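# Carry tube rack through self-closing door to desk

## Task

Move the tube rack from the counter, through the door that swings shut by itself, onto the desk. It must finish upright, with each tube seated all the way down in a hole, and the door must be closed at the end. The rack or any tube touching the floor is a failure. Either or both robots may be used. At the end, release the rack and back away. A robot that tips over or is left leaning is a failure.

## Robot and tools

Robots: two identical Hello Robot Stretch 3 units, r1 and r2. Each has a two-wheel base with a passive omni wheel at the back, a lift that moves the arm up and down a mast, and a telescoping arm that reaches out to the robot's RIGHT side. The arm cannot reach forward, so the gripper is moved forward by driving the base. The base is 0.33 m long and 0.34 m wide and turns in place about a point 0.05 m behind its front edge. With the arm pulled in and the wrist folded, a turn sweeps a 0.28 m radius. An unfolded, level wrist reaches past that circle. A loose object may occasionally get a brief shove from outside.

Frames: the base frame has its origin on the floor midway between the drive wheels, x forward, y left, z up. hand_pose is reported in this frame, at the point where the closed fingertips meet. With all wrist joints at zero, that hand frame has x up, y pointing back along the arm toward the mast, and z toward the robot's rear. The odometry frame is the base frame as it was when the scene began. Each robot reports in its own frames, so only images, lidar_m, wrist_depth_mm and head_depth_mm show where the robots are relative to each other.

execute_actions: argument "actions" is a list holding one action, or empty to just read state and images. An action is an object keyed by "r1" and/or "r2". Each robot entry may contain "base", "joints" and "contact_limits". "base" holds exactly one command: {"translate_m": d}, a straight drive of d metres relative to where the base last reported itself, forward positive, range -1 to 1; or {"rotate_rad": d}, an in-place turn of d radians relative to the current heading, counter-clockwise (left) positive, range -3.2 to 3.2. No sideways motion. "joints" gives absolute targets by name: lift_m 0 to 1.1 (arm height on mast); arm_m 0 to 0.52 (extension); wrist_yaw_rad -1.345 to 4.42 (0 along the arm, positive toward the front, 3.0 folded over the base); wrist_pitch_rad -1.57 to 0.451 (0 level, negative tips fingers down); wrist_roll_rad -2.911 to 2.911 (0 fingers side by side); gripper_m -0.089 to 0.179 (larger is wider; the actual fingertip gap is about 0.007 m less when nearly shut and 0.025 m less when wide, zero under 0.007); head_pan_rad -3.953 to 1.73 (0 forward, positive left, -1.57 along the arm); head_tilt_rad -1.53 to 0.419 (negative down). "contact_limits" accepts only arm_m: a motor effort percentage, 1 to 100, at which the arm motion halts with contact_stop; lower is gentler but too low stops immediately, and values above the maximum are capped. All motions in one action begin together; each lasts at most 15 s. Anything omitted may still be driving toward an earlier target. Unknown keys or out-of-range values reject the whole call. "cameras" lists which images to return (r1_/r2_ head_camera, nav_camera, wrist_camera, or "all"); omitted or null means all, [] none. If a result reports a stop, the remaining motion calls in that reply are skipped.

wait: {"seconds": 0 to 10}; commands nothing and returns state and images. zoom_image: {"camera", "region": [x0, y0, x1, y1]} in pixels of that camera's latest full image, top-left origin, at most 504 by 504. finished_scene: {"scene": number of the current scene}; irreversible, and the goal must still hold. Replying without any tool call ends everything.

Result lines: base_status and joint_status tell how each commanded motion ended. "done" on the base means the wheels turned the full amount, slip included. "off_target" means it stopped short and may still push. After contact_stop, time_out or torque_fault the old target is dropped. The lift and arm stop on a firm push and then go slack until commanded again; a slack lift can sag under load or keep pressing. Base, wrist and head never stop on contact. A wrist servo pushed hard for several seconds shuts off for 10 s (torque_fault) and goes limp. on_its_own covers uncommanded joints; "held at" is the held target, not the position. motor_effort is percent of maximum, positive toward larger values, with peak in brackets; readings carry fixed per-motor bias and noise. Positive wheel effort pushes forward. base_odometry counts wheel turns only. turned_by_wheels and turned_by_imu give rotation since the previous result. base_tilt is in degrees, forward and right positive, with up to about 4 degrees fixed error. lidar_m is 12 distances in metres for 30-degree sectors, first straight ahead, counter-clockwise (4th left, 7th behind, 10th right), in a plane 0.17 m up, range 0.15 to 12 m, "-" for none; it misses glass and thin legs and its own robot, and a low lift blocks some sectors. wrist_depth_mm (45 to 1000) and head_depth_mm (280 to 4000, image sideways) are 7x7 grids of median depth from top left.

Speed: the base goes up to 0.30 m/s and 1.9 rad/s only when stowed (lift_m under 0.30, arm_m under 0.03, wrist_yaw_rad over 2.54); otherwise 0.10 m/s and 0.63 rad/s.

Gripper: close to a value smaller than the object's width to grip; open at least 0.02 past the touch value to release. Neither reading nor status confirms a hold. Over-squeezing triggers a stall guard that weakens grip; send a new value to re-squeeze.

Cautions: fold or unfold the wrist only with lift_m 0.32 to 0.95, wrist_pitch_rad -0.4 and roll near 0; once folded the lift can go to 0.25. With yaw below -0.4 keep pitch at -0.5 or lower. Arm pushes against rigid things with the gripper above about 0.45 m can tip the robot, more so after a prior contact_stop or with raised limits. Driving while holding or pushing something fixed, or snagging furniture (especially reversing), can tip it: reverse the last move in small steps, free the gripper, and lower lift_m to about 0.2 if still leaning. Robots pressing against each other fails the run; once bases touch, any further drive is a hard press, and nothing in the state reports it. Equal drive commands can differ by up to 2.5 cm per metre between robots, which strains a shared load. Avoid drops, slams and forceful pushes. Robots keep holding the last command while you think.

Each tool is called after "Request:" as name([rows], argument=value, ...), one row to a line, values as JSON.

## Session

Request:
execute_actions(actions=[])

Scene clock: 0.00 s.
r1.base_odometry: x=+0.000 y=+0.000 heading=+0.000 (m, m, rad; r1's odometry frame)
r1.turned_by_wheels: +0.000 (rad since the last result)
r1.turned_by_imu: +0.000 (rad since the last result)
r1.base_tilt: forward=-1.2 right=+0.5 (deg)
r1.lidar_m: 2.55 1.18 1.30 1.27 1.33 1.24 1.21 1.02 0.77 0.75 0.79 1.22
r1.head_depth_mm: 1962 2421 2394 2430 2412 2380 2372 / 1940 2440 2412 2446 2415 2405 2368 / 1929 2461 2485 2453 2427 2423 2419 / 1943 2478 2493 2469 2451 2457 2409 / 1922 2522 2457 2481 2464 2418 2465 / 1918 2490 2517 2496 2514 2513 2458 / 1894 2535 2538 2514 2526 1428 2258
r1.base_status: not commanded
r1.joint_positions: lift_m=+0.397 arm_m=+0.001 wrist_yaw_rad=+2.938 wrist_pitch_rad=-0.616 wrist_roll_rad=+0.019 gripper_m=+0.037 head_pan_rad=+0.017 head_tilt_rad=-0.003
r1.joint_status: not commanded
r1.motor_effort: left_wheel=+0 right_wheel=-1 lift_m=+42 arm_m=+0 wrist_yaw_rad=+1 wrist_pitch_rad=+4 wrist_roll_rad=+0 gripper_m=+1 head_pan_rad=+1 head_tilt_rad=+2 (%)
r1.hand_pose: x=+0.0184 y=+0.0451 z=+0.3684 quat_wxyz=(+0.283, +0.698, +0.142, +0.642) (m; r1's base frame)
r1.wrist_depth_mm: - - - - - - - / - - - 992 - - - / 822 - 849 859 854 859 884 / 720 698 721 738 743 747 745 / 622 628 - 638 656 630 657 / 555 562 - 570 - 574 562 / 502 - - - 499 507 508
r2.base_odometry: x=+0.000 y=+0.000 heading=+0.000 (m, m, rad; r2's odometry frame)
r2.turned_by_wheels: +0.000 (rad since the last result)
r2.turned_by_imu: +0.000 (rad since the last result)
r2.base_tilt: forward=-1.1 right=-0.5 (deg)
r2.lidar_m: 1.99 1.97 2.08 1.67 1.67 0.83 0.66 0.66 0.71 1.09 1.51 1.64
r2.head_depth_mm: 1704 2198 2195 2208 2214 2186 2122 / 1695 2215 2192 2195 2174 2139 2100 / 1697 2131 2119 2086 2074 2052 2019 / 1702 2062 2020 2020 1978 1980 1958 / 1687 1978 1948 1938 1908 1893 1895 / 1703 1891 1871 1855 1849 1828 1826 / 1695 1840 1805 1789 1784 1761 1753
r2.base_status: not commanded
r2.joint_positions: lift_m=+0.434 arm_m=+0.001 wrist_yaw_rad=+2.933 wrist_pitch_rad=-0.311 wrist_roll_rad=+0.018 gripper_m=+0.037 head_pan_rad=+0.019 head_tilt_rad=+0.008
r2.joint_status: not commanded
r2.motor_effort: left_wheel=+0 right_wheel=+0 lift_m=+39 arm_m=+1 wrist_yaw_rad=-1 wrist_pitch_rad=+7 wrist_roll_rad=+0 gripper_m=+0 head_pan_rad=+1 head_tilt_rad=+2 (%)
r2.hand_pose: x=+0.0276 y=+0.0856 z=+0.4710 quat_wxyz=(+0.182, +0.712, +0.035, +0.677) (m; r2's base frame)
r2.wrist_depth_mm: - - - - - - - / - - - - - - - / - - - - - - - / - - - - - - - / - - - - - 925 943 / 790 788 - 771 - 755 761 / 659 667 632 651 621 641 634
pictures: r1_head_camera (sideways: a quarter turn clockwise sets it upright), r1_nav_camera (sideways: a quarter turn counterclockwise sets it upright), r1_wrist_camera, r2_head_camera (sideways: a quarter turn clockwise sets it upright), r2_nav_camera (sideways: a quarter turn counterclockwise sets it upright), r2_wrist_camera
Images, in order (width x height): r1_head_camera 896x504, r1_nav_camera 672x504, r1_wrist_camera 644x364, r2_head_camera 896x504, r2_nav_camera 672x504, r2_wrist_camera 644x364.

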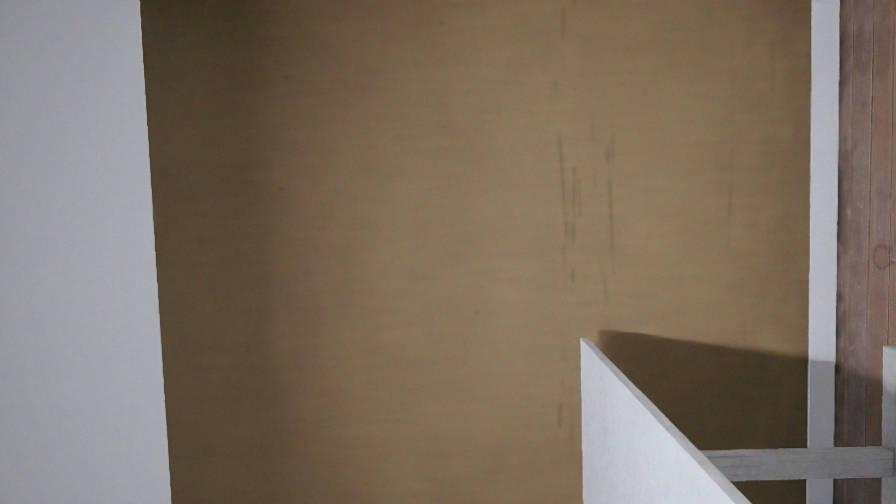

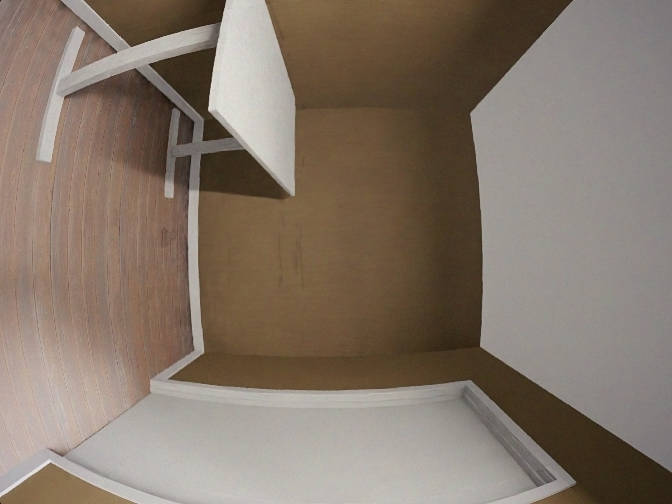

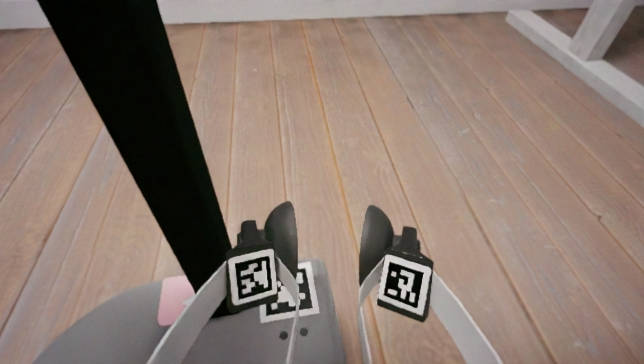

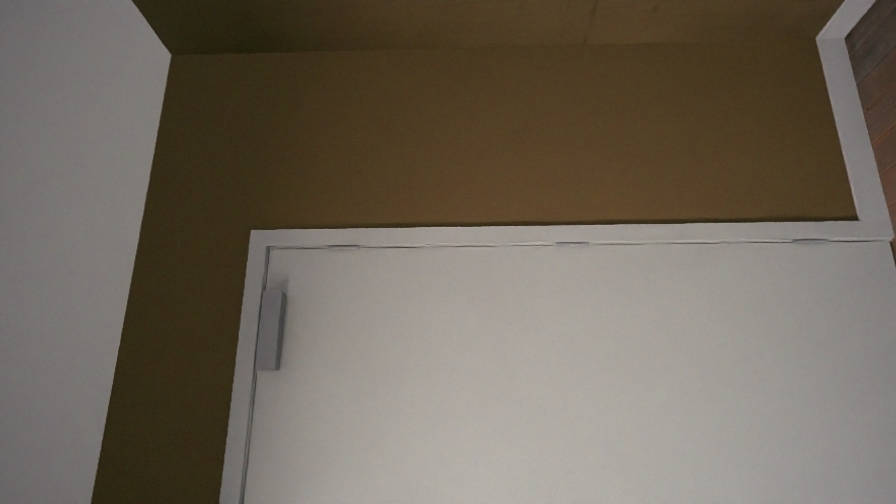

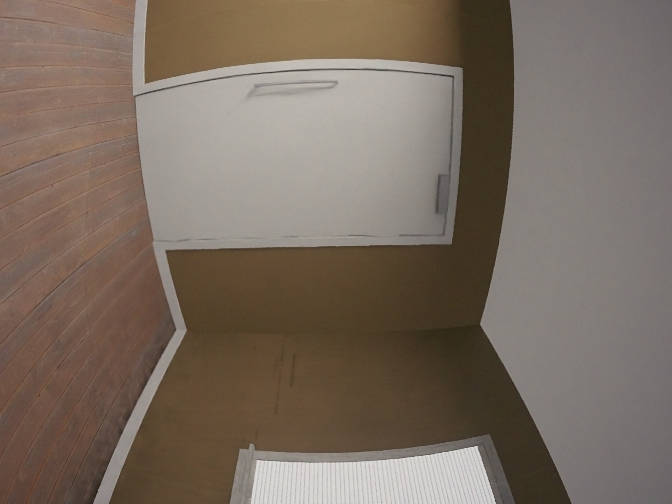

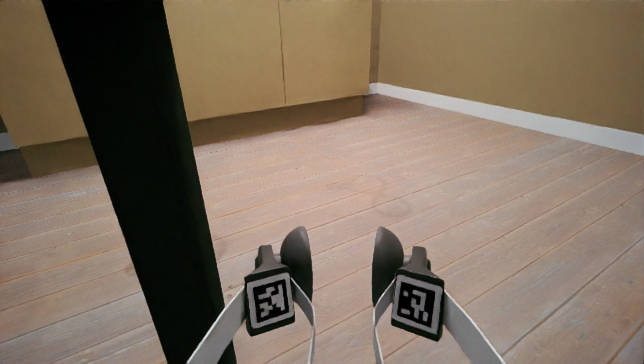

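Request:
execute_actions(actions=[])

Scene clock: 35.17 s.
r1.base_odometry: x=+0.000 y=+0.000 heading=+0.000 (m, m, rad; r1's odometry frame)
r1.turned_by_wheels: +0.000 (rad since the last result)
r1.turned_by_imu: +0.000 (rad since the last result)
r1.base_tilt: forward=-1.2 right=+0.5 (deg)
r1.lidar_m: 2.55 1.18 1.30 1.27 1.33 1.24 1.21 1.02 0.77 0.75 0.79 1.22
r1.head_depth_mm: 1960 2414 2421 2416 2406 2390 2372 / 1940 2439 2444 2436 2406 2390 2402 / 1930 2468 2465 2430 2430 2408 2376 / 1926 2481 2468 2440 2451 2432 2425 / 1894 2486 2485 2475 2456 2436 2486 / 1901 2565 2539 2514 2510 2484 2458 / 1886 2514 2579 2541 2518 1424 2265
r1.base_status: not commanded
r1.joint_positions: lift_m=+0.397 arm_m=+0.001 wrist_yaw_rad=+2.938 wrist_pitch_rad=-0.616 wrist_roll_rad=+0.019 gripper_m=+0.037 head_pan_rad=+0.017 head_tilt_rad=-0.003
r1.joint_status: not commanded
r1.motor_effort: left_wheel=+0 right_wheel=-1 lift_m=+42 arm_m=+0 wrist_yaw_rad=+0 wrist_pitch_rad=+4 wrist_roll_rad=+0 gripper_m=+0 head_pan_rad=-1 head_tilt_rad=+1 (%)
r1.hand_pose: x=+0.0184 y=+0.0451 z=+0.3684 quat_wxyz=(+0.283, +0.698, +0.142, +0.642) (m; r1's base frame)
r1.wrist_depth_mm: - - - - - - - / 986 - - - - - - / 849 - 824 838 887 871 895 / 723 696 729 752 731 736 733 / 621 624 - 629 662 639 648 / 543 562 - 572 - 559 572 / 509 - - - 505 505 509
r2.base_odometry: x=+0.000 y=+0.000 heading=+0.000 (m, m, rad; r2's odometry frame)
r2.turned_by_wheels: +0.000 (rad since the last result)
r2.turned_by_imu: -0.001 (rad since the last result)
r2.base_tilt: forward=-1.2 right=-0.5 (deg)
r2.lidar_m: 2.00 1.97 2.08 1.68 1.66 0.82 0.66 0.66 0.71 1.09 1.51 1.64
r2.head_depth_mm: 1716 2208 2213 2194 2186 2203 2144 / 1714 2186 2201 2183 2150 2122 2104 / 1684 2142 2115 2095 2090 2059 2022 / 1696 2055 2018 2006 2005 1975 1950 / 1692 1974 1947 1925 1909 1914 1885 / 1699 1879 1869 1857 1842 1830 1811 / 1686 1812 1814 1785 1800 1769 1756
r2.base_status: not commanded
r2.joint_positions: lift_m=+0.434 arm_m=+0.001 wrist_yaw_rad=+2.933 wrist_pitch_rad=-0.311 wrist_roll_rad=+0.018 gripper_m=+0.037 head_pan_rad=+0.019 head_tilt_rad=+0.008
r2.joint_status: not commanded
r2.motor_effort: left_wheel=+0 right_wheel=+0 lift_m=+39 arm_m=+1 wrist_yaw_rad=+0 wrist_pitch_rad=+7 wrist_roll_rad=+0 gripper_m=+0 head_pan_rad=+0 head_tilt_rad=+1 (%)
r2.hand_pose: x=+0.0276 y=+0.0856 z=+0.4710 quat_wxyz=(+0.182, +0.712, +0.035, +0.677) (m; r2's base frame)
r2.wrist_depth_mm: - - - - - - - / - - - - - - - / - - - - - - - / - - - - - - - / - - - - - 956 942 / 794 785 - 771 - 767 766 / 656 648 632 651 629 646 636
pictures: r1_head_camera (sideways: a quarter turn clockwise sets it upright), r1_nav_camera (sideways: a quarter turn counterclockwise sets it upright), r1_wrist_camera, r2_head_camera (sideways: a quarter turn clockwise sets it upright), r2_nav_camera (sideways: a quarter turn counterclockwise sets it upright), r2_wrist_camera
Images, in order (width x height): r1_head_camera 896x504, r1_nav_camera 672x504, r1_wrist_camera 644x364, r2_head_camera 896x504, r2_nav_camera 672x504, r2_wrist_camera 644x364.

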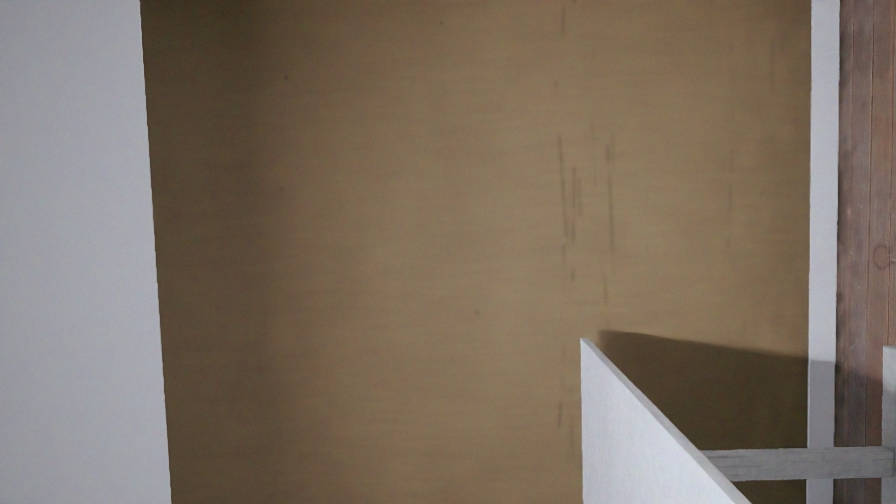

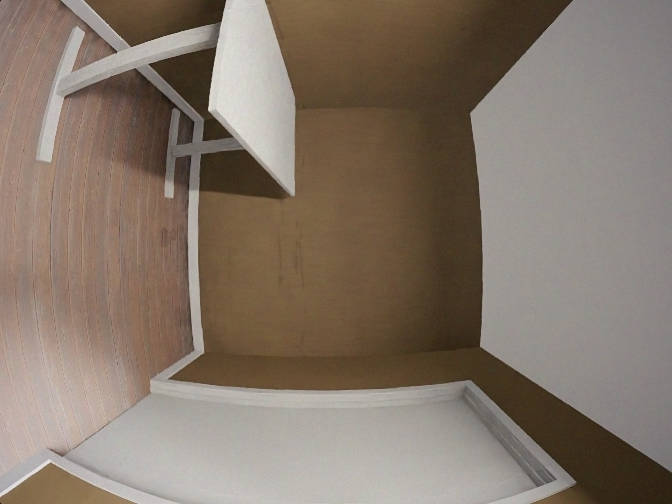

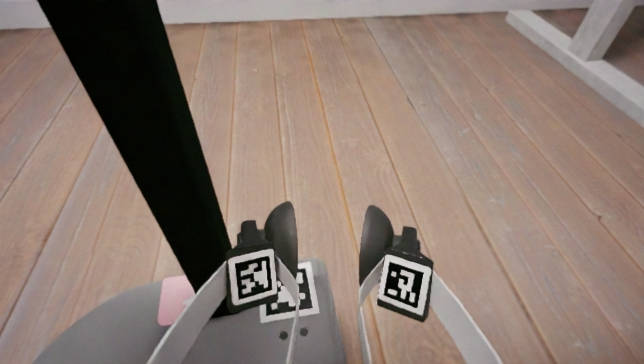

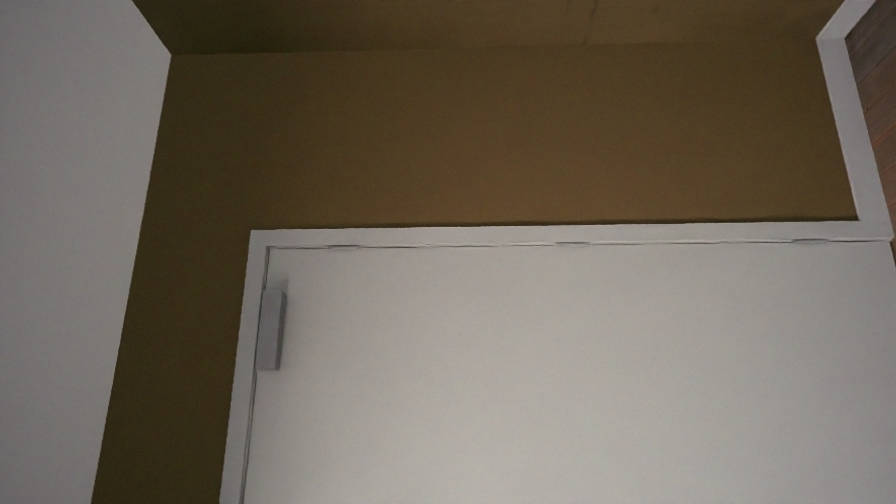

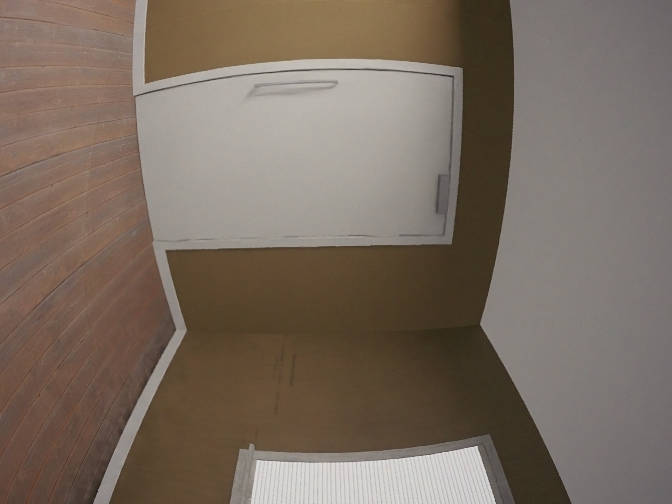

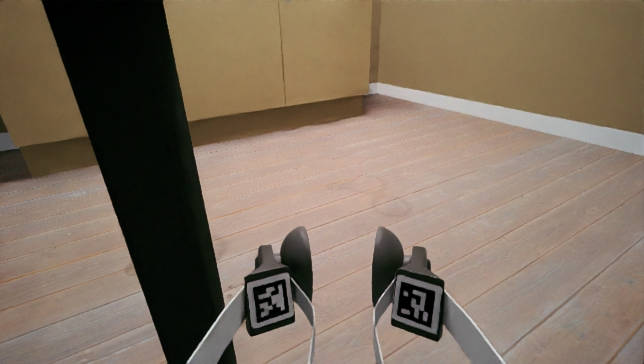

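Request:
execute_actions([
  {"r1": {"base": {"rotate_rad": -0.46}, "joints": {"lift_m": 0.285, "wrist_yaw_rad": 3.0, "wrist_pitch_rad": -0.4, "head_pan_rad": -0.6, "head_tilt_rad": -0.6}}, "r2": {"base": {"rotate_rad": -1.8}, "joints": {"lift_m": 0.285, "wrist_yaw_rad": 3.0, "wrist_pitch_rad": -0.4, "head_pan_rad": -2.9, "head_tilt_rad": -0.2}}},
], cameras=["r1_nav_camera", "r2_head_camera", "r2_nav_camera"])

Scene clock: 92.77 s.
r1.base_odometry: x=+0.000 y=+0.000 heading=-0.460 (m, m, rad; r1's odometry frame)
r1.turned_by_wheels: -0.460 (rad since the last result)
r1.turned_by_imu: -0.465 (rad since the last result)
r1.base_tilt: forward=-1.2 right=+0.4 (deg)
r1.lidar_m: 1.32 2.28 1.18 1.29 1.27 1.36 1.23 1.21 0.97 0.76 0.75 0.81
r1.head_depth_mm: 629 684 743 820 909 1025 1167 / 661 719 785 871 974 1106 1217 / 697 762 840 931 1055 1214 1275 / 737 809 898 1000 1147 1327 1276 / 777 864 963 1094 1256 1427 1290 / 826 908 1039 1297 1526 1530 1300 / 972 1090 1241 1446 1717 1536 1298
r1.base_status: done
r1.joint_positions: lift_m=+0.285 arm_m=+0.001 wrist_yaw_rad=+2.997 wrist_pitch_rad=-0.420 wrist_roll_rad=+0.019 gripper_m=+0.037 head_pan_rad=-0.593 head_tilt_rad=-0.592
r1.joint_status: all done
r1.motor_effort: left_wheel=+3(7) right_wheel=-3(5) lift_m=+30(34) arm_m=+0(0) wrist_yaw_rad=+3(4) wrist_pitch_rad=+7(8) wrist_roll_rad=+0(0) gripper_m=-1(0) head_pan_rad=-4(47) head_tilt_rad=-3(30) (%)
r1.hand_pose: x=+0.0109 y=+0.0757 z=+0.2976 quat_wxyz=(+0.198, +0.707, +0.096, +0.673) (m; r1's base frame)
r1.wrist_depth_mm: - - - - - - - / - - - - - - - / 926 - 932 952 976 982 982 / 720 729 755 730 764 752 779 / 607 603 - 623 630 628 630 / 513 531 - 537 - 541 527 / - - - - 449 456 464
r2.base_odometry: x=+0.000 y=+0.000 heading=-1.800 (m, m, rad; r2's odometry frame)
r2.turned_by_wheels: -1.800 (rad since the last result)
r2.turned_by_imu: -1.823 (rad since the last result)
r2.base_tilt: forward=-1.2 right=-0.6 (deg)
r2.lidar_m: 0.86 1.51 1.53 1.97 1.97 2.00 1.77 1.66 1.02 0.70 0.65 0.67
r2.head_depth_mm: 2393 2519 2565 2625 2001 2069 1668 / 2312 2379 2438 2331 1937 1973 1678 / 2207 2292 2354 2367 1824 1910 1688 / 2114 2180 2260 2281 1760 1819 1694 / 2063 2126 2201 2197 1713 1752 1713 / 1990 2058 2107 2120 1646 1682 1704 / 1908 1983 2037 2069 1578 1626 1645
r2.base_status: done
r2.joint_positions: lift_m=+0.286 arm_m=+0.001 wrist_yaw_rad=+2.998 wrist_pitch_rad=-0.412 wrist_roll_rad=+0.018 gripper_m=+0.037 head_pan_rad=-2.893 head_tilt_rad=-0.198
r2.joint_status: all done
r2.motor_effort: left_wheel=+1(8) right_wheel=-2(9) lift_m=+21(34) arm_m=+1(0) wrist_yaw_rad=+2(1) wrist_pitch_rad=+6(6) wrist_roll_rad=+0(0) gripper_m=+0(0) head_pan_rad=-2(34) head_tilt_rad=-2(17) (%)
r2.hand_pose: x=+0.0110 y=+0.0770 z=+0.2997 quat_wxyz=(+0.195, +0.706, +0.093, +0.674) (m; r2's base frame)
r2.wrist_depth_mm: - - - - - - - / - - - - - - - / - - - - - - - / 804 800 773 786 758 749 742 / 630 633 620 629 638 610 600 / 530 524 - 535 - 505 499 / 452 - - - 425 434 434
pictures: r1_nav_camera (sideways: a quarter turn counterclockwise sets it upright), r2_head_camera (sideways: a quarter turn clockwise sets it upright), r2_nav_camera (sideways: a quarter turn counterclockwise sets it upright)
Images, in order (width x height): r1_nav_camera 672x504, r2_head_camera 896x504, r2_nav_camera 672x504.

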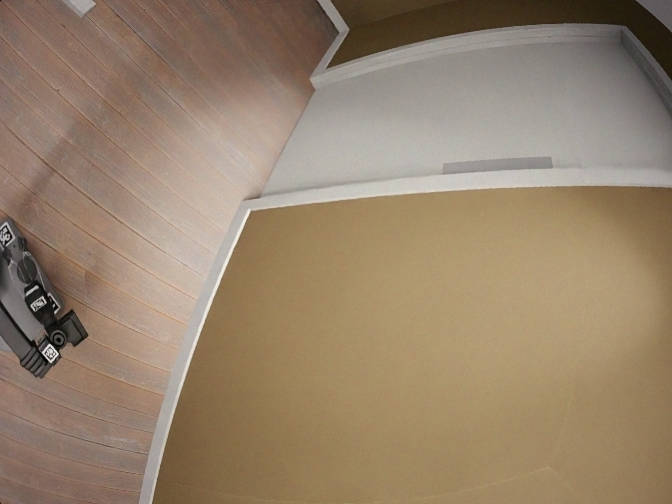

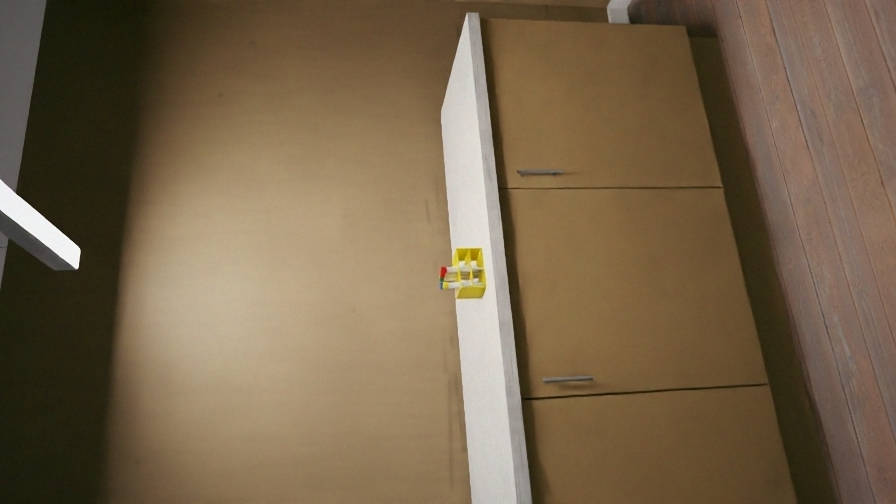

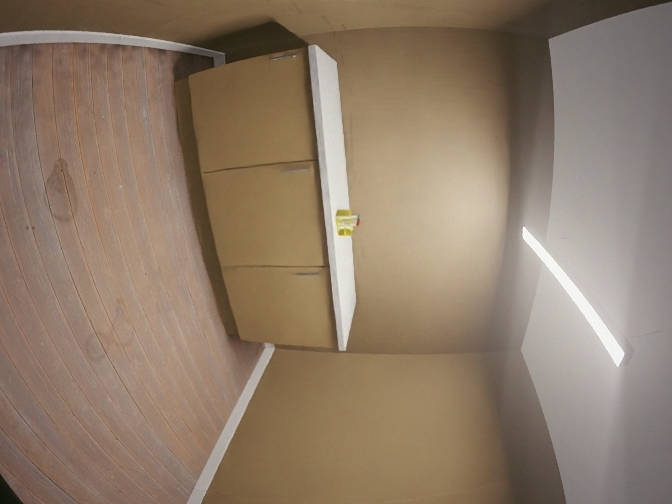

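Request:
zoom_image(camera="r2_head_camera", region=[400, 220, 540, 330])

Region (400, 220, 540, 330) of r2_head_camera's 896x504 image, scaled by 3.600, with more detail than that image has; it fills the top 396 rows of this view, and the rest is white.

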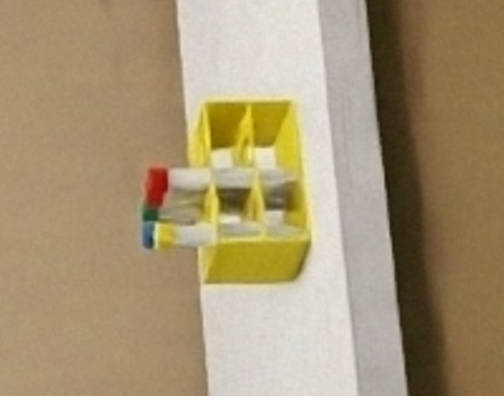

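Request:
execute_actions([
  {"r1": {"base": {"translate_m": 1.0}, "joints": {"head_pan_rad": -0.9, "head_tilt_rad": -0.9}}, "r2": {"base": {"translate_m": -1.0}, "joints": {"head_pan_rad": -2.55, "head_tilt_rad": -0.45}}},
], cameras=["r1_nav_camera", "r2_head_camera"])

Scene clock: 217.87 s.
r1.base_odometry: x=+0.896 y=-0.444 heading=-0.460 (m, m, rad; r1's odometry frame)
r1.turned_by_wheels: +0.000 (rad since the last result)
r1.turned_by_imu: +0.001 (rad since the last result)
r1.base_tilt: forward=-1.2 right=+0.6 (deg)
r1.lidar_m: 0.67 1.64 1.72 1.70 1.68 1.79 2.15 0.97 0.45 0.37 0.42 0.45
r1.head_depth_mm: 343 391 454 543 676 846 1067 / 351 401 469 564 704 946 1128 / 359 412 483 586 739 1005 1131 / 368 424 501 607 775 1074 1138 / 377 435 516 634 820 1160 1138 / 386 449 535 661 869 1218 1153 / 397 462 556 694 924 1240 1149
r1.base_status: done
r1.joint_positions: lift_m=+0.285 arm_m=+0.001 wrist_yaw_rad=+2.998 wrist_pitch_rad=-0.419 wrist_roll_rad=+0.019 gripper_m=+0.037 head_pan_rad=-0.893 head_tilt_rad=-0.889
r1.joint_status: all done
r1.motor_effort: left_wheel=+2(12) right_wheel=-2(5) lift_m=+30(30) arm_m=+0(0) wrist_yaw_rad=+2(3) wrist_pitch_rad=+7(7) wrist_roll_rad=+0(0) gripper_m=+1(1) head_pan_rad=-3(34) head_tilt_rad=-5(25) (%)
r1.hand_pose: x=+0.0109 y=+0.0758 z=+0.2977 quat_wxyz=(+0.198, +0.707, +0.096, +0.673) (m; r1's base frame)
r1.wrist_depth_mm: - - - - - - - / - - - - - - - / 930 - 956 946 974 980 - / 732 723 752 753 742 777 782 / 602 596 - 611 639 632 630 / 517 532 - 538 - 531 537 / - - - - 450 461 464
r2.base_odometry: x=+0.227 y=+0.974 heading=-1.800 (m, m, rad; r2's odometry frame)
r2.turned_by_wheels: +0.000 (rad since the last result)
r2.turned_by_imu: -0.003 (rad since the last result)
r2.base_tilt: forward=-1.1 right=-0.5 (deg)
r2.lidar_m: 1.61 2.33 2.18 1.48 1.40 1.42 0.89 0.84 0.86 1.11 1.23 1.25
r2.head_depth_mm: 1198 1282 1376 945 949 1048 1173 / 1198 1287 1372 950 949 1054 1172 / 1197 1293 1374 961 951 1051 1176 / 1197 1287 1371 937 951 1042 1174 / 1192 1281 1371 930 949 1049 1169 / 1187 1288 1363 982 948 1048 1178 / 1194 1273 1362 989 943 1053 1168
r2.base_status: done
r2.joint_positions: lift_m=+0.286 arm_m=+0.001 wrist_yaw_rad=+2.999 wrist_pitch_rad=-0.412 wrist_roll_rad=+0.018 gripper_m=+0.037 head_pan_rad=-2.557 head_tilt_rad=-0.445
r2.joint_status: all done
r2.motor_effort: left_wheel=+1(5) right_wheel=-2(11) lift_m=+21(20) arm_m=+0(0) wrist_yaw_rad=+1(2) wrist_pitch_rad=+6(6) wrist_roll_rad=+0(0) gripper_m=+0(0) head_pan_rad=+2(21) head_tilt_rad=-3(18) (%)
r2.hand_pose: x=+0.0109 y=+0.0770 z=+0.2996 quat_wxyz=(+0.195, +0.706, +0.093, +0.674) (m; r2's base frame)
r2.wrist_depth_mm: - - - - - - - / - - - - - - - / - - - - - - - / 811 787 781 773 765 744 740 / 634 624 627 632 631 601 601 / 532 520 - 531 - 504 506 / 452 - - - 428 438 433
pictures: r1_nav_camera (sideways: a quarter turn counterclockwise sets it upright), r2_head_camera (sideways: a quarter turn clockwise sets it upright)
Images, in order (width x height): r1_nav_camera 672x504, r2_head_camera 896x504.

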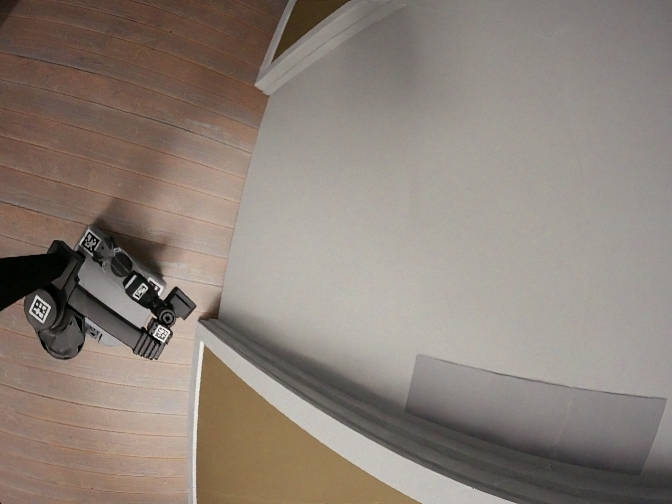

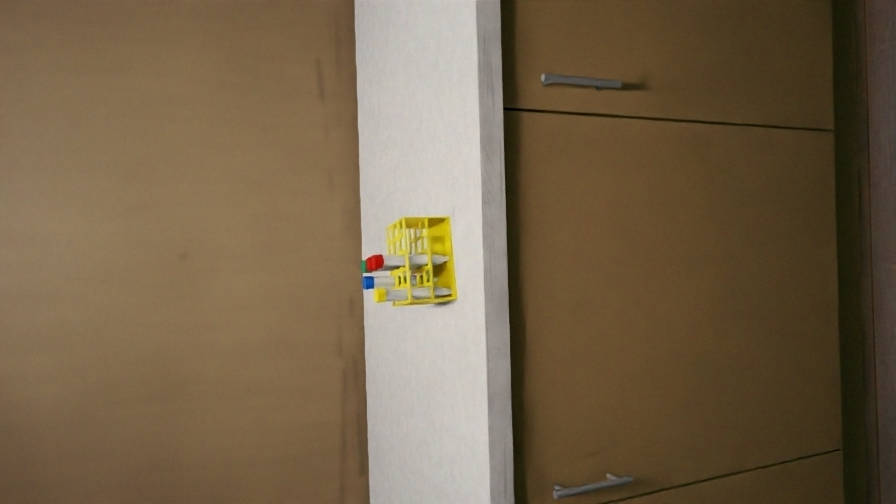

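Request:
zoom_image(camera="r2_head_camera", region=[340, 190, 520, 330])

Region (340, 190, 520, 330) of r2_head_camera's 896x504 image, scaled by 2.800, with more detail than that image has.

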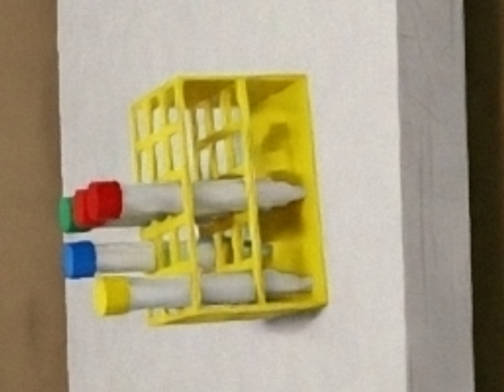

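Request:
execute_actions([
  {"r1": {"base": {"translate_m": 0.2}}, "r2": {"base": {"translate_m": -0.21}, "joints": {"lift_m": 0.46, "head_pan_rad": -2.4, "head_tilt_rad": -0.55}}},
], cameras=["r2_head_camera"])

Scene clock: 274.00 s.
r1.base_odometry: x=+1.075 y=-0.532 heading=-0.460 (m, m, rad; r1's odometry frame)
r1.turned_by_wheels: +0.000 (rad since the last result)
r1.turned_by_imu: +0.000 (rad since the last result)
r1.base_tilt: forward=-1.1 right=+0.6 (deg)
r1.lidar_m: 0.55 1.45 1.56 1.66 1.76 1.88 2.33 0.75 0.43 0.34 0.34 0.37
r1.head_depth_mm: - 308 358 428 532 703 1033 / 288 316 369 445 558 745 1076 / 291 325 381 462 583 791 1102 / 294 334 394 480 614 854 1120 / 297 343 408 501 647 917 1144 / 304 354 422 523 684 994 1150 / 313 365 437 547 727 1088 1152
r1.base_status: done
r1.joint_positions: lift_m=+0.285 arm_m=+0.001 wrist_yaw_rad=+2.998 wrist_pitch_rad=-0.419 wrist_roll_rad=+0.019 gripper_m=+0.037 head_pan_rad=-0.893 head_tilt_rad=-0.889
r1.joint_status: not commanded
r1.motor_effort: left_wheel=+2(12) right_wheel=-3(5) lift_m=+30(30) arm_m=+0(0) wrist_yaw_rad=+3(3) wrist_pitch_rad=+7(7) wrist_roll_rad=+0(0) gripper_m=+0(0) head_pan_rad=-5(4) head_tilt_rad=-5(6) (%)
r1.hand_pose: x=+0.0109 y=+0.0758 z=+0.2978 quat_wxyz=(+0.198, +0.707, +0.096, +0.673) (m; r1's base frame)
r1.wrist_depth_mm: - - - - - - - / - - - - - - - / 879 - 937 962 962 991 - / 720 738 730 756 745 790 789 / 598 595 - 610 649 628 637 / 504 526 - 539 - 531 539 / - - - - 457 463 461
r2.base_odometry: x=+0.275 y=+1.178 heading=-1.800 (m, m, rad; r2's odometry frame)
r2.turned_by_wheels: +0.000 (rad since the last result)
r2.turned_by_imu: -0.001 (rad since the last result)
r2.base_tilt: forward=-1.1 right=-0.5 (deg)
r2.lidar_m: 1.76 2.49 2.00 1.36 1.28 1.30 0.71 0.67 0.68 0.88 1.34 1.37
r2.head_depth_mm: 1012 1094 1162 768 763 870 1014 / 1026 1111 1174 771 780 892 1037 / 1037 1131 1197 779 797 918 1068 / 1053 1148 1209 783 816 937 1099 / 1067 1166 1224 789 831 956 1178 / 1078 1179 1257 796 853 984 1175 / 1089 1199 1266 805 871 1009 1220
r2.base_status: done
r2.joint_positions: lift_m=+0.459 arm_m=+0.001 wrist_yaw_rad=+2.999 wrist_pitch_rad=-0.412 wrist_roll_rad=+0.018 gripper_m=+0.037 head_pan_rad=-2.407 head_tilt_rad=-0.544
r2.joint_status: all done
r2.motor_effort: left_wheel=+1(8) right_wheel=-2(11) lift_m=+55(58) arm_m=+1(1) wrist_yaw_rad=+1(1) wrist_pitch_rad=+6(6) wrist_roll_rad=+0(0) gripper_m=+0(0) head_pan_rad=+3(15) head_tilt_rad=-3(14) (%)
r2.hand_pose: x=+0.0108 y=+0.0770 z=+0.4734 quat_wxyz=(+0.195, +0.706, +0.093, +0.674) (m; r2's base frame)
r2.wrist_depth_mm: 916 - - - - - - / 957 - - - - - - / - - - - - - - / - - - - - - - / 907 884 883 875 885 849 856 / 745 743 - 721 - 706 709 / 639 637 - 625 601 619 607
pictures: r2_head_camera (sideways: a quarter turn clockwise sets it upright)
Images, in order (width x height): r2_head_camera 896x504.

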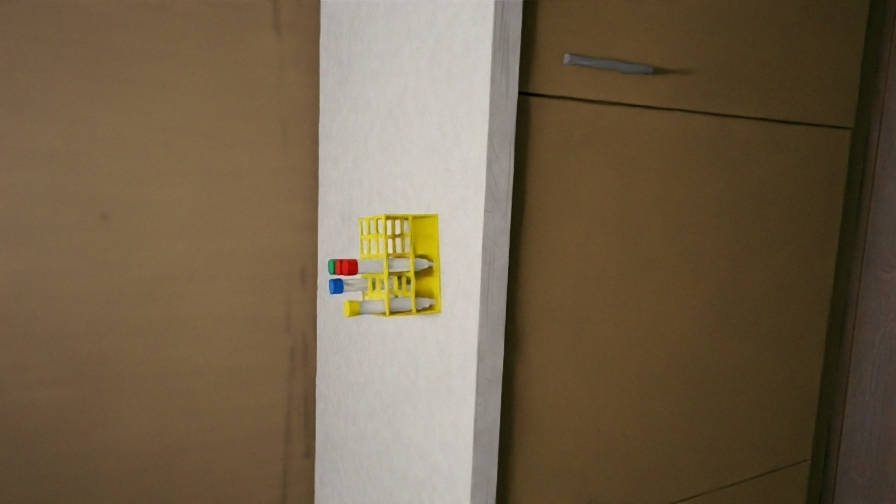

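Request:
execute_actions([
  {"r1": {"base": {"rotate_rad": 1.84}, "joints": {"lift_m": 0.294, "head_pan_rad": -3.14, "head_tilt_rad": -1.2}}, "r2": {"base": {"rotate_rad": -0.79}, "joints": {"lift_m": 0.7, "arm_m": 0.15, "wrist_yaw_rad": 0.0, "head_pan_rad": -1.57, "head_tilt_rad": -0.6}}},
], cameras=["r1_nav_camera", "r2_head_camera"])

Scene clock: 334.57 s.
r1.base_odometry: x=+1.075 y=-0.532 heading=+1.380 (m, m, rad; r1's odometry frame)
r1.turned_by_wheels: +1.840 (rad since the last result)
r1.turned_by_imu: +1.855 (rad since the last result)
r1.base_tilt: forward=-1.2 right=+0.6 (deg)
r1.lidar_m: 1.75 1.27 2.18 2.30 0.44 0.37 0.34 0.34 0.42 0.74 1.46 1.66
r1.head_depth_mm: 375 468 617 890 1209 1145 1093 / 368 456 596 863 1256 - 1091 / 360 443 577 823 - - 1091 / 353 433 558 784 1159 - 1095 / 346 422 542 753 1209 - 1106 / 340 412 524 721 1155 1197 1101 / 332 403 510 692 1085 1195 1126
r1.base_status: done
r1.joint_positions: lift_m=+0.294 arm_m=+0.001 wrist_yaw_rad=+2.998 wrist_pitch_rad=-0.419 wrist_roll_rad=+0.019 gripper_m=+0.037 head_pan_rad=-3.133 head_tilt_rad=-1.186
r1.joint_status: all done
r1.motor_effort: left_wheel=-3(10) right_wheel=+0(5) lift_m=+53(50) arm_m=-1(1) wrist_yaw_rad=+2(2) wrist_pitch_rad=+7(7) wrist_roll_rad=+0(0) gripper_m=+0(0) head_pan_rad=-4(58) head_tilt_rad=-7(28) (%)
r1.hand_pose: x=+0.0109 y=+0.0758 z=+0.3060 quat_wxyz=(+0.198, +0.707, +0.095, +0.673) (m; r1's base frame)
r1.wrist_depth_mm: 577 - - - - - - / 577 - - - - - - / 544 - 962 988 976 - - / 522 733 736 762 785 782 800 / 479 612 - 634 655 639 643 / 468 529 - 545 - 536 558 / 469 - - - 467 477 466
r2.base_odometry: x=+0.275 y=+1.178 heading=-2.590 (m, m, rad; r2's odometry frame)
r2.turned_by_wheels: -0.790 (rad since the last result)
r2.turned_by_imu: -0.802 (rad since the last result)
r2.base_tilt: forward=-1.1 right=-0.5 (deg)
r2.lidar_m: 1.35 1.49 2.35 2.50 1.57 1.29 1.28 0.81 0.67 0.67 0.74 1.18
r2.head_depth_mm: 1005 1094 1026 730 784 896 - / 1019 1120 1033 742 814 901 - / 1040 1137 1048 755 831 - - / 1055 1162 843 774 854 1006 1197 / 1068 1181 1070 796 877 1035 1205 / 1089 1197 1081 808 907 1077 1233 / 1106 1229 1092 818 927 1106 1236
r2.base_status: done
r2.joint_positions: lift_m=+0.699 arm_m=+0.150 wrist_yaw_rad=+0.002 wrist_pitch_rad=-0.412 wrist_roll_rad=+0.018 gripper_m=+0.037 head_pan_rad=-1.577 head_tilt_rad=-0.592
r2.joint_status: all done
r2.motor_effort: left_wheel=+1(5) right_wheel=-2(5) lift_m=+54(56) arm_m=+7(7) wrist_yaw_rad=-3(0) wrist_pitch_rad=+6(6) wrist_roll_rad=+0(0) gripper_m=+0(0) head_pan_rad=+2(33) head_tilt_rad=-4(9) (%)
r2.hand_pose: x=-0.0210 y=-0.5197 z=+0.7134 quat_wxyz=(+0.686, +0.144, -0.698, -0.145) (m; r2's base frame)
r2.wrist_depth_mm: 299 285 266 250 238 225 213 / 329 312 289 271 254 242 229 / 369 342 318 294 276 260 247 / 416 385 351 324 303 281 266 / 482 432 395 358 328 308 290 / 556 501 452 400 - 344 315 / 677 587 518 462 429 382 351
pictures: r1_nav_camera (sideways: a quarter turn counterclockwise sets it upright), r2_head_camera (sideways: a quarter turn clockwise sets it upright)
Images, in order (width x height): r1_nav_camera 672x504, r2_head_camera 896x504.

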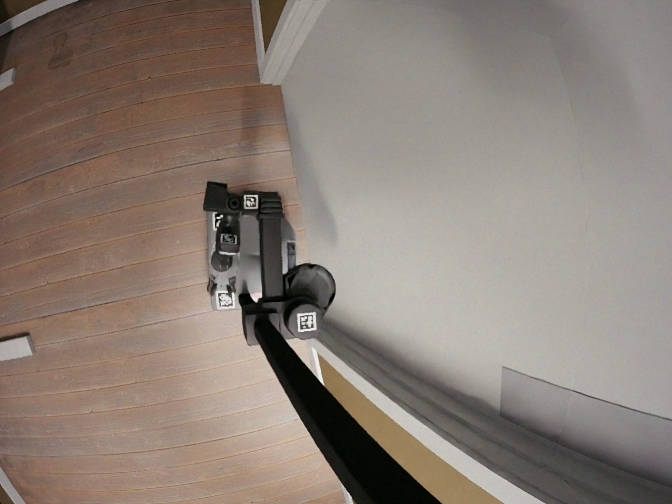

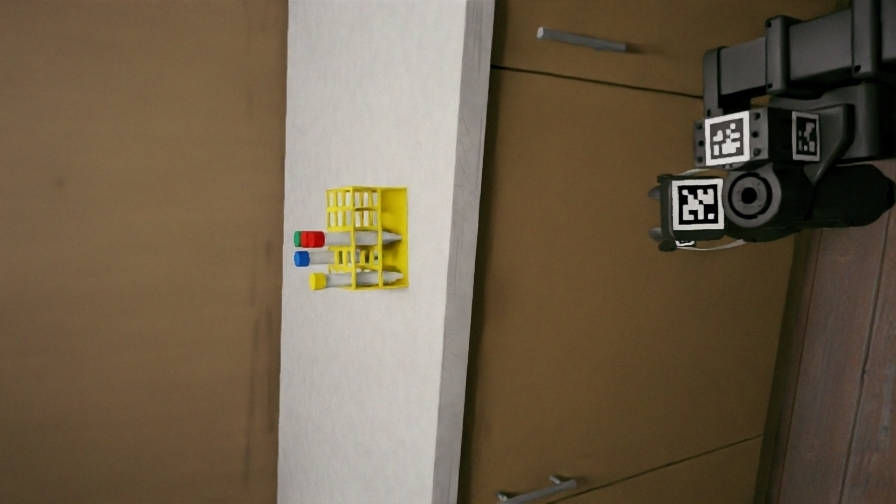

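Request:
execute_actions([
  {"r1": {"base": {"translate_m": -0.17}, "joints": {"lift_m": 0.312}}, "r2": {"joints": {"lift_m": 0.885, "arm_m": 0.2, "wrist_pitch_rad": -0.08, "wrist_roll_rad": 0.0, "gripper_m": 0.179}}},
], cameras=["r1_nav_camera", "r2_head_camera", "r2_wrist_camera"])

Scene clock: 357.90 s.
r1.base_odometry: x=+1.043 y=-0.699 heading=+1.380 (m, m, rad; r1's odometry frame)
r1.turned_by_wheels: +0.000 (rad since the last result)
r1.turned_by_imu: +0.003 (rad since the last result)
r1.base_tilt: forward=-1.1 right=+0.5 (deg)
r1.lidar_m: 1.44 1.44 2.39 1.00 0.34 0.32 0.27 0.27 0.31 0.52 1.49 1.80
r1.head_depth_mm: 323 406 548 872 1073 1139 1101 / 310 386 512 760 - - 1092 / 303 369 481 695 - - 1093 / 297 352 454 638 931 - 1091 / 290 336 427 589 913 - 1101 / - 322 406 546 840 1188 1108 / - 310 385 512 759 1184 1120
r1.base_status: translate_m off_target (by the wheels' count: -0.1699 of -0.1700)
r1.joint_positions: lift_m=+0.312 arm_m=+0.001 wrist_yaw_rad=+3.000 wrist_pitch_rad=-0.418 wrist_roll_rad=+0.019 gripper_m=+0.037 head_pan_rad=-3.135 head_tilt_rad=-1.190
r1.joint_status: all done
r1.on_its_own: left_wheel is at rest, and its effort (-21) is outside its rest range (-18 to +18)
r1.motor_effort: left_wheel=-21(77) right_wheel=-15(38) lift_m=+51(55) arm_m=+0(0) wrist_yaw_rad=+0(3) wrist_pitch_rad=+7(7) wrist_roll_rad=+0(0) gripper_m=+1(1) head_pan_rad=-4(4) head_tilt_rad=-5(7) (%)
r1.hand_pose: x=+0.0105 y=+0.0760 z=+0.3244 quat_wxyz=(+0.197, +0.707, +0.096, +0.673) (m; r1's base frame)
r1.wrist_depth_mm: 279 - - - - - - / 297 - - - - - - / 320 - - - - - - / 351 365 784 796 818 815 822 / 403 403 - 656 697 674 682 / 529 459 - 558 - 560 556 / 486 - - - 493 499 500
r2.base_odometry: x=+0.275 y=+1.178 heading=-2.590 (m, m, rad; r2's odometry frame)
r2.turned_by_wheels: +0.000 (rad since the last result)
r2.turned_by_imu: -0.001 (rad since the last result)
r2.base_tilt: forward=-1.2 right=-0.6 (deg)
r2.lidar_m: 1.35 1.49 2.35 2.50 1.42 1.28 1.28 0.81 0.67 0.67 0.74 1.18
r2.head_depth_mm: 999 1100 1022 769 - 933 1138 / 1019 1116 1035 779 - 940 1137 / 1033 1137 1048 807 - 975 1168 / 1056 1162 844 781 865 1002 1196 / 1067 1185 1069 797 879 1034 1201 / 1089 1206 1082 807 904 1076 1234 / 1107 1228 1098 819 924 1108 1245
r2.base_status: not commanded
r2.joint_positions: lift_m=+0.884 arm_m=+0.200 wrist_yaw_rad=+0.002 wrist_pitch_rad=-0.102 wrist_roll_rad=+0.005 gripper_m=+0.179 head_pan_rad=-1.577 head_tilt_rad=-0.592
r2.joint_status: all done
r2.motor_effort: left_wheel=+1(1) right_wheel=-2(2) lift_m=+55(55) arm_m=+7(10) wrist_yaw_rad=-2(4) wrist_pitch_rad=+11(15) wrist_roll_rad=-1(1) gripper_m=+0(96) head_pan_rad=+3(3) head_tilt_rad=-4(3) (%)
r2.hand_pose: x=-0.0210 y=-0.5970 z=+0.9730 quat_wxyz=(+0.705, +0.037, -0.708, -0.036) (m; r2's base frame)
r2.wrist_depth_mm: 923 858 807 746 716 696 639 / 950 895 846 776 735 715 675 / - 925 880 818 773 735 703 / 554 555 554 339 554 561 561 / 341 338 342 337 344 344 342 / 297 267 260 248 248 248 261 / 351 314 289 246 225 213 -
pictures: r1_nav_camera (sideways: a quarter turn counterclockwise sets it upright), r2_head_camera (sideways: a quarter turn clockwise sets it upright), r2_wrist_camera
Images, in order (width x height): r1_nav_camera 672x504, r2_head_camera 896x504, r2_wrist_camera 644x364.

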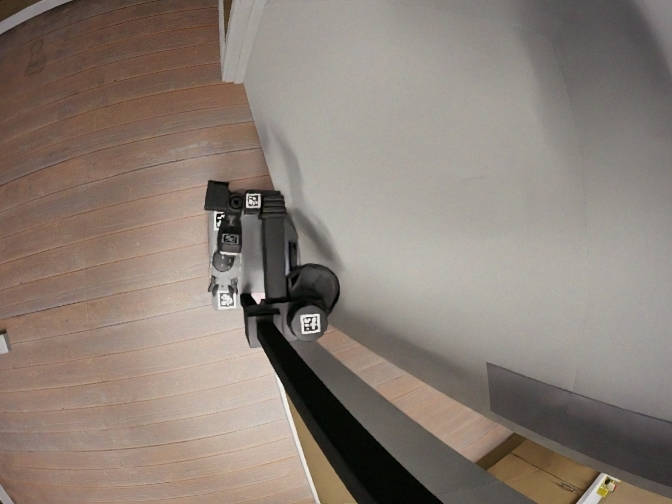

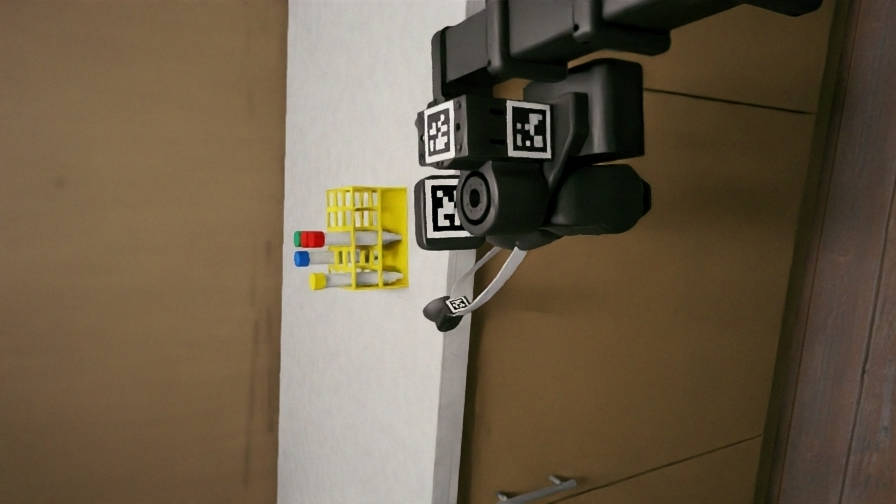

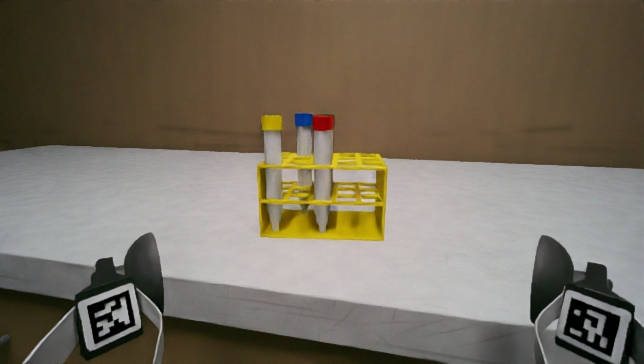

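Request:
zoom_image(camera="r2_wrist_camera", region=[230, 100, 420, 260])

Region (230, 100, 420, 260) of r2_wrist_camera's 644x364 image, scaled by 2.653; it fills the top 424 rows of this view, and the rest is white.

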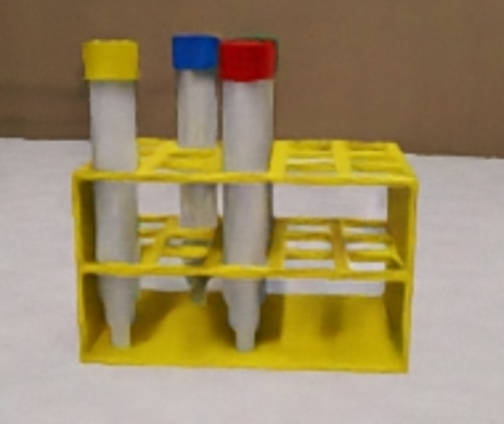

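Request:
execute_actions([
  {"r1": {"base": {"translate_m": -0.14}}, "r2": {"base": {"translate_m": 0.025}, "joints": {"lift_m": 0.864, "arm_m": 0.345, "wrist_yaw_rad": -0.055}}},
], cameras=["r1_nav_camera", "r2_wrist_camera"])

Scene clock: 397.97 s.
r1.base_odometry: x=+1.017 y=-0.837 heading=+1.380 (m, m, rad; r1's odometry frame)
r1.turned_by_wheels: +0.000 (rad since the last result)
r1.turned_by_imu: +0.000 (rad since the last result)
r1.base_tilt: forward=-1.1 right=+0.6 (deg)
r1.lidar_m: 1.58 2.07 2.47 0.28 0.28 0.36 0.27 0.27 0.28 0.40 1.51 1.87
r1.head_depth_mm: 369 478 1406 1348 1252 1009 1095 / 345 436 587 902 - - 1098 / 323 401 525 764 - - 1095 / 304 371 475 662 958 - 1094 / 296 344 434 584 875 - 1100 / 287 322 399 523 760 1169 1102 / - 303 370 474 660 1086 1118
r1.base_status: translate_m off_target (by the wheels' count: -0.1399 of -0.1400)
r1.joint_positions: lift_m=+0.312 arm_m=+0.001 wrist_yaw_rad=+3.000 wrist_pitch_rad=-0.418 wrist_roll_rad=+0.019 gripper_m=+0.037 head_pan_rad=-3.135 head_tilt_rad=-1.190
r1.joint_status: not commanded
r1.on_its_own: left_wheel is at rest, and its effort (-19) is outside its rest range (-18 to +18)
r1.motor_effort: left_wheel=-19(32) right_wheel=-13(24) lift_m=+51(50) arm_m=+0(0) wrist_yaw_rad=+1(1) wrist_pitch_rad=+7(7) wrist_roll_rad=+0(0) gripper_m=+0(1) head_pan_rad=-3(3) head_tilt_rad=-5(5) (%)
r1.hand_pose: x=+0.0105 y=+0.0760 z=+0.3244 quat_wxyz=(+0.197, +0.707, +0.096, +0.673) (m; r1's base frame)
r1.wrist_depth_mm: - - 297 - - - - / - - 323 - - - - / 972 - 355 989 - - - / 759 790 389 798 797 809 814 / 633 647 - 655 677 668 684 / 542 552 - 554 - 566 570 / 478 - - - 486 480 492
r2.base_odometry: x=+0.253 y=+1.165 heading=-2.590 (m, m, rad; r2's odometry frame)
r2.turned_by_wheels: +0.000 (rad since the last result)
r2.turned_by_imu: -0.001 (rad since the last result)
r2.base_tilt: forward=-1.1 right=-0.5 (deg)
r2.lidar_m: 1.32 1.46 2.31 2.49 1.24 1.31 1.30 0.82 0.67 0.67 0.74 1.19
r2.head_depth_mm: 1003 1106 1023 735 - 924 1133 / 1024 1120 1039 - 821 946 1144 / 1041 1142 1120 - 838 974 1169 / 1055 1162 883 783 866 1011 1195 / 1080 1183 1071 798 889 1038 1201 / 1092 1209 1085 811 913 1085 1232 / 1114 1236 1095 827 939 1116 1243
r2.base_status: done
r2.joint_positions: lift_m=+0.865 arm_m=+0.345 wrist_yaw_rad=-0.054 wrist_pitch_rad=-0.102 wrist_roll_rad=+0.005 gripper_m=+0.179 head_pan_rad=-1.577 head_tilt_rad=-0.592
r2.joint_status: all done
r2.motor_effort: left_wheel=+1(5) right_wheel=-3(6) lift_m=+21(50) arm_m=+8(9) wrist_yaw_rad=-1(3) wrist_pitch_rad=+11(12) wrist_roll_rad=-1(1) gripper_m=+1(0) head_pan_rad=+3(3) head_tilt_rad=-3(3) (%)
r2.hand_pose: x=-0.0351 y=-0.7416 z=+0.9533 quat_wxyz=(+0.704, +0.017, -0.708, -0.055) (m; r2's base frame)
r2.wrist_depth_mm: 726 692 655 638 609 588 553 / 743 713 676 653 621 594 571 / 766 752 704 222 652 620 592 / 473 477 251 194 228 480 475 / 292 292 191 199 198 292 296 / 210 211 195 195 200 211 225 / - 158 165 165 165 166 -
pictures: r1_nav_camera (sideways: a quarter turn counterclockwise sets it upright), r2_wrist_camera
Images, in order (width x height): r1_nav_camera 672x504, r2_wrist_camera 644x364.

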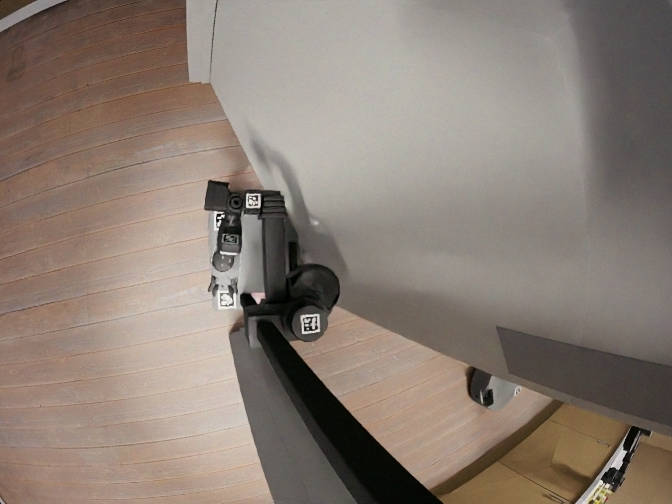

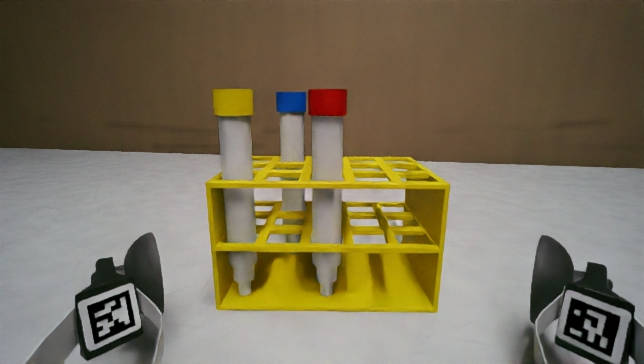

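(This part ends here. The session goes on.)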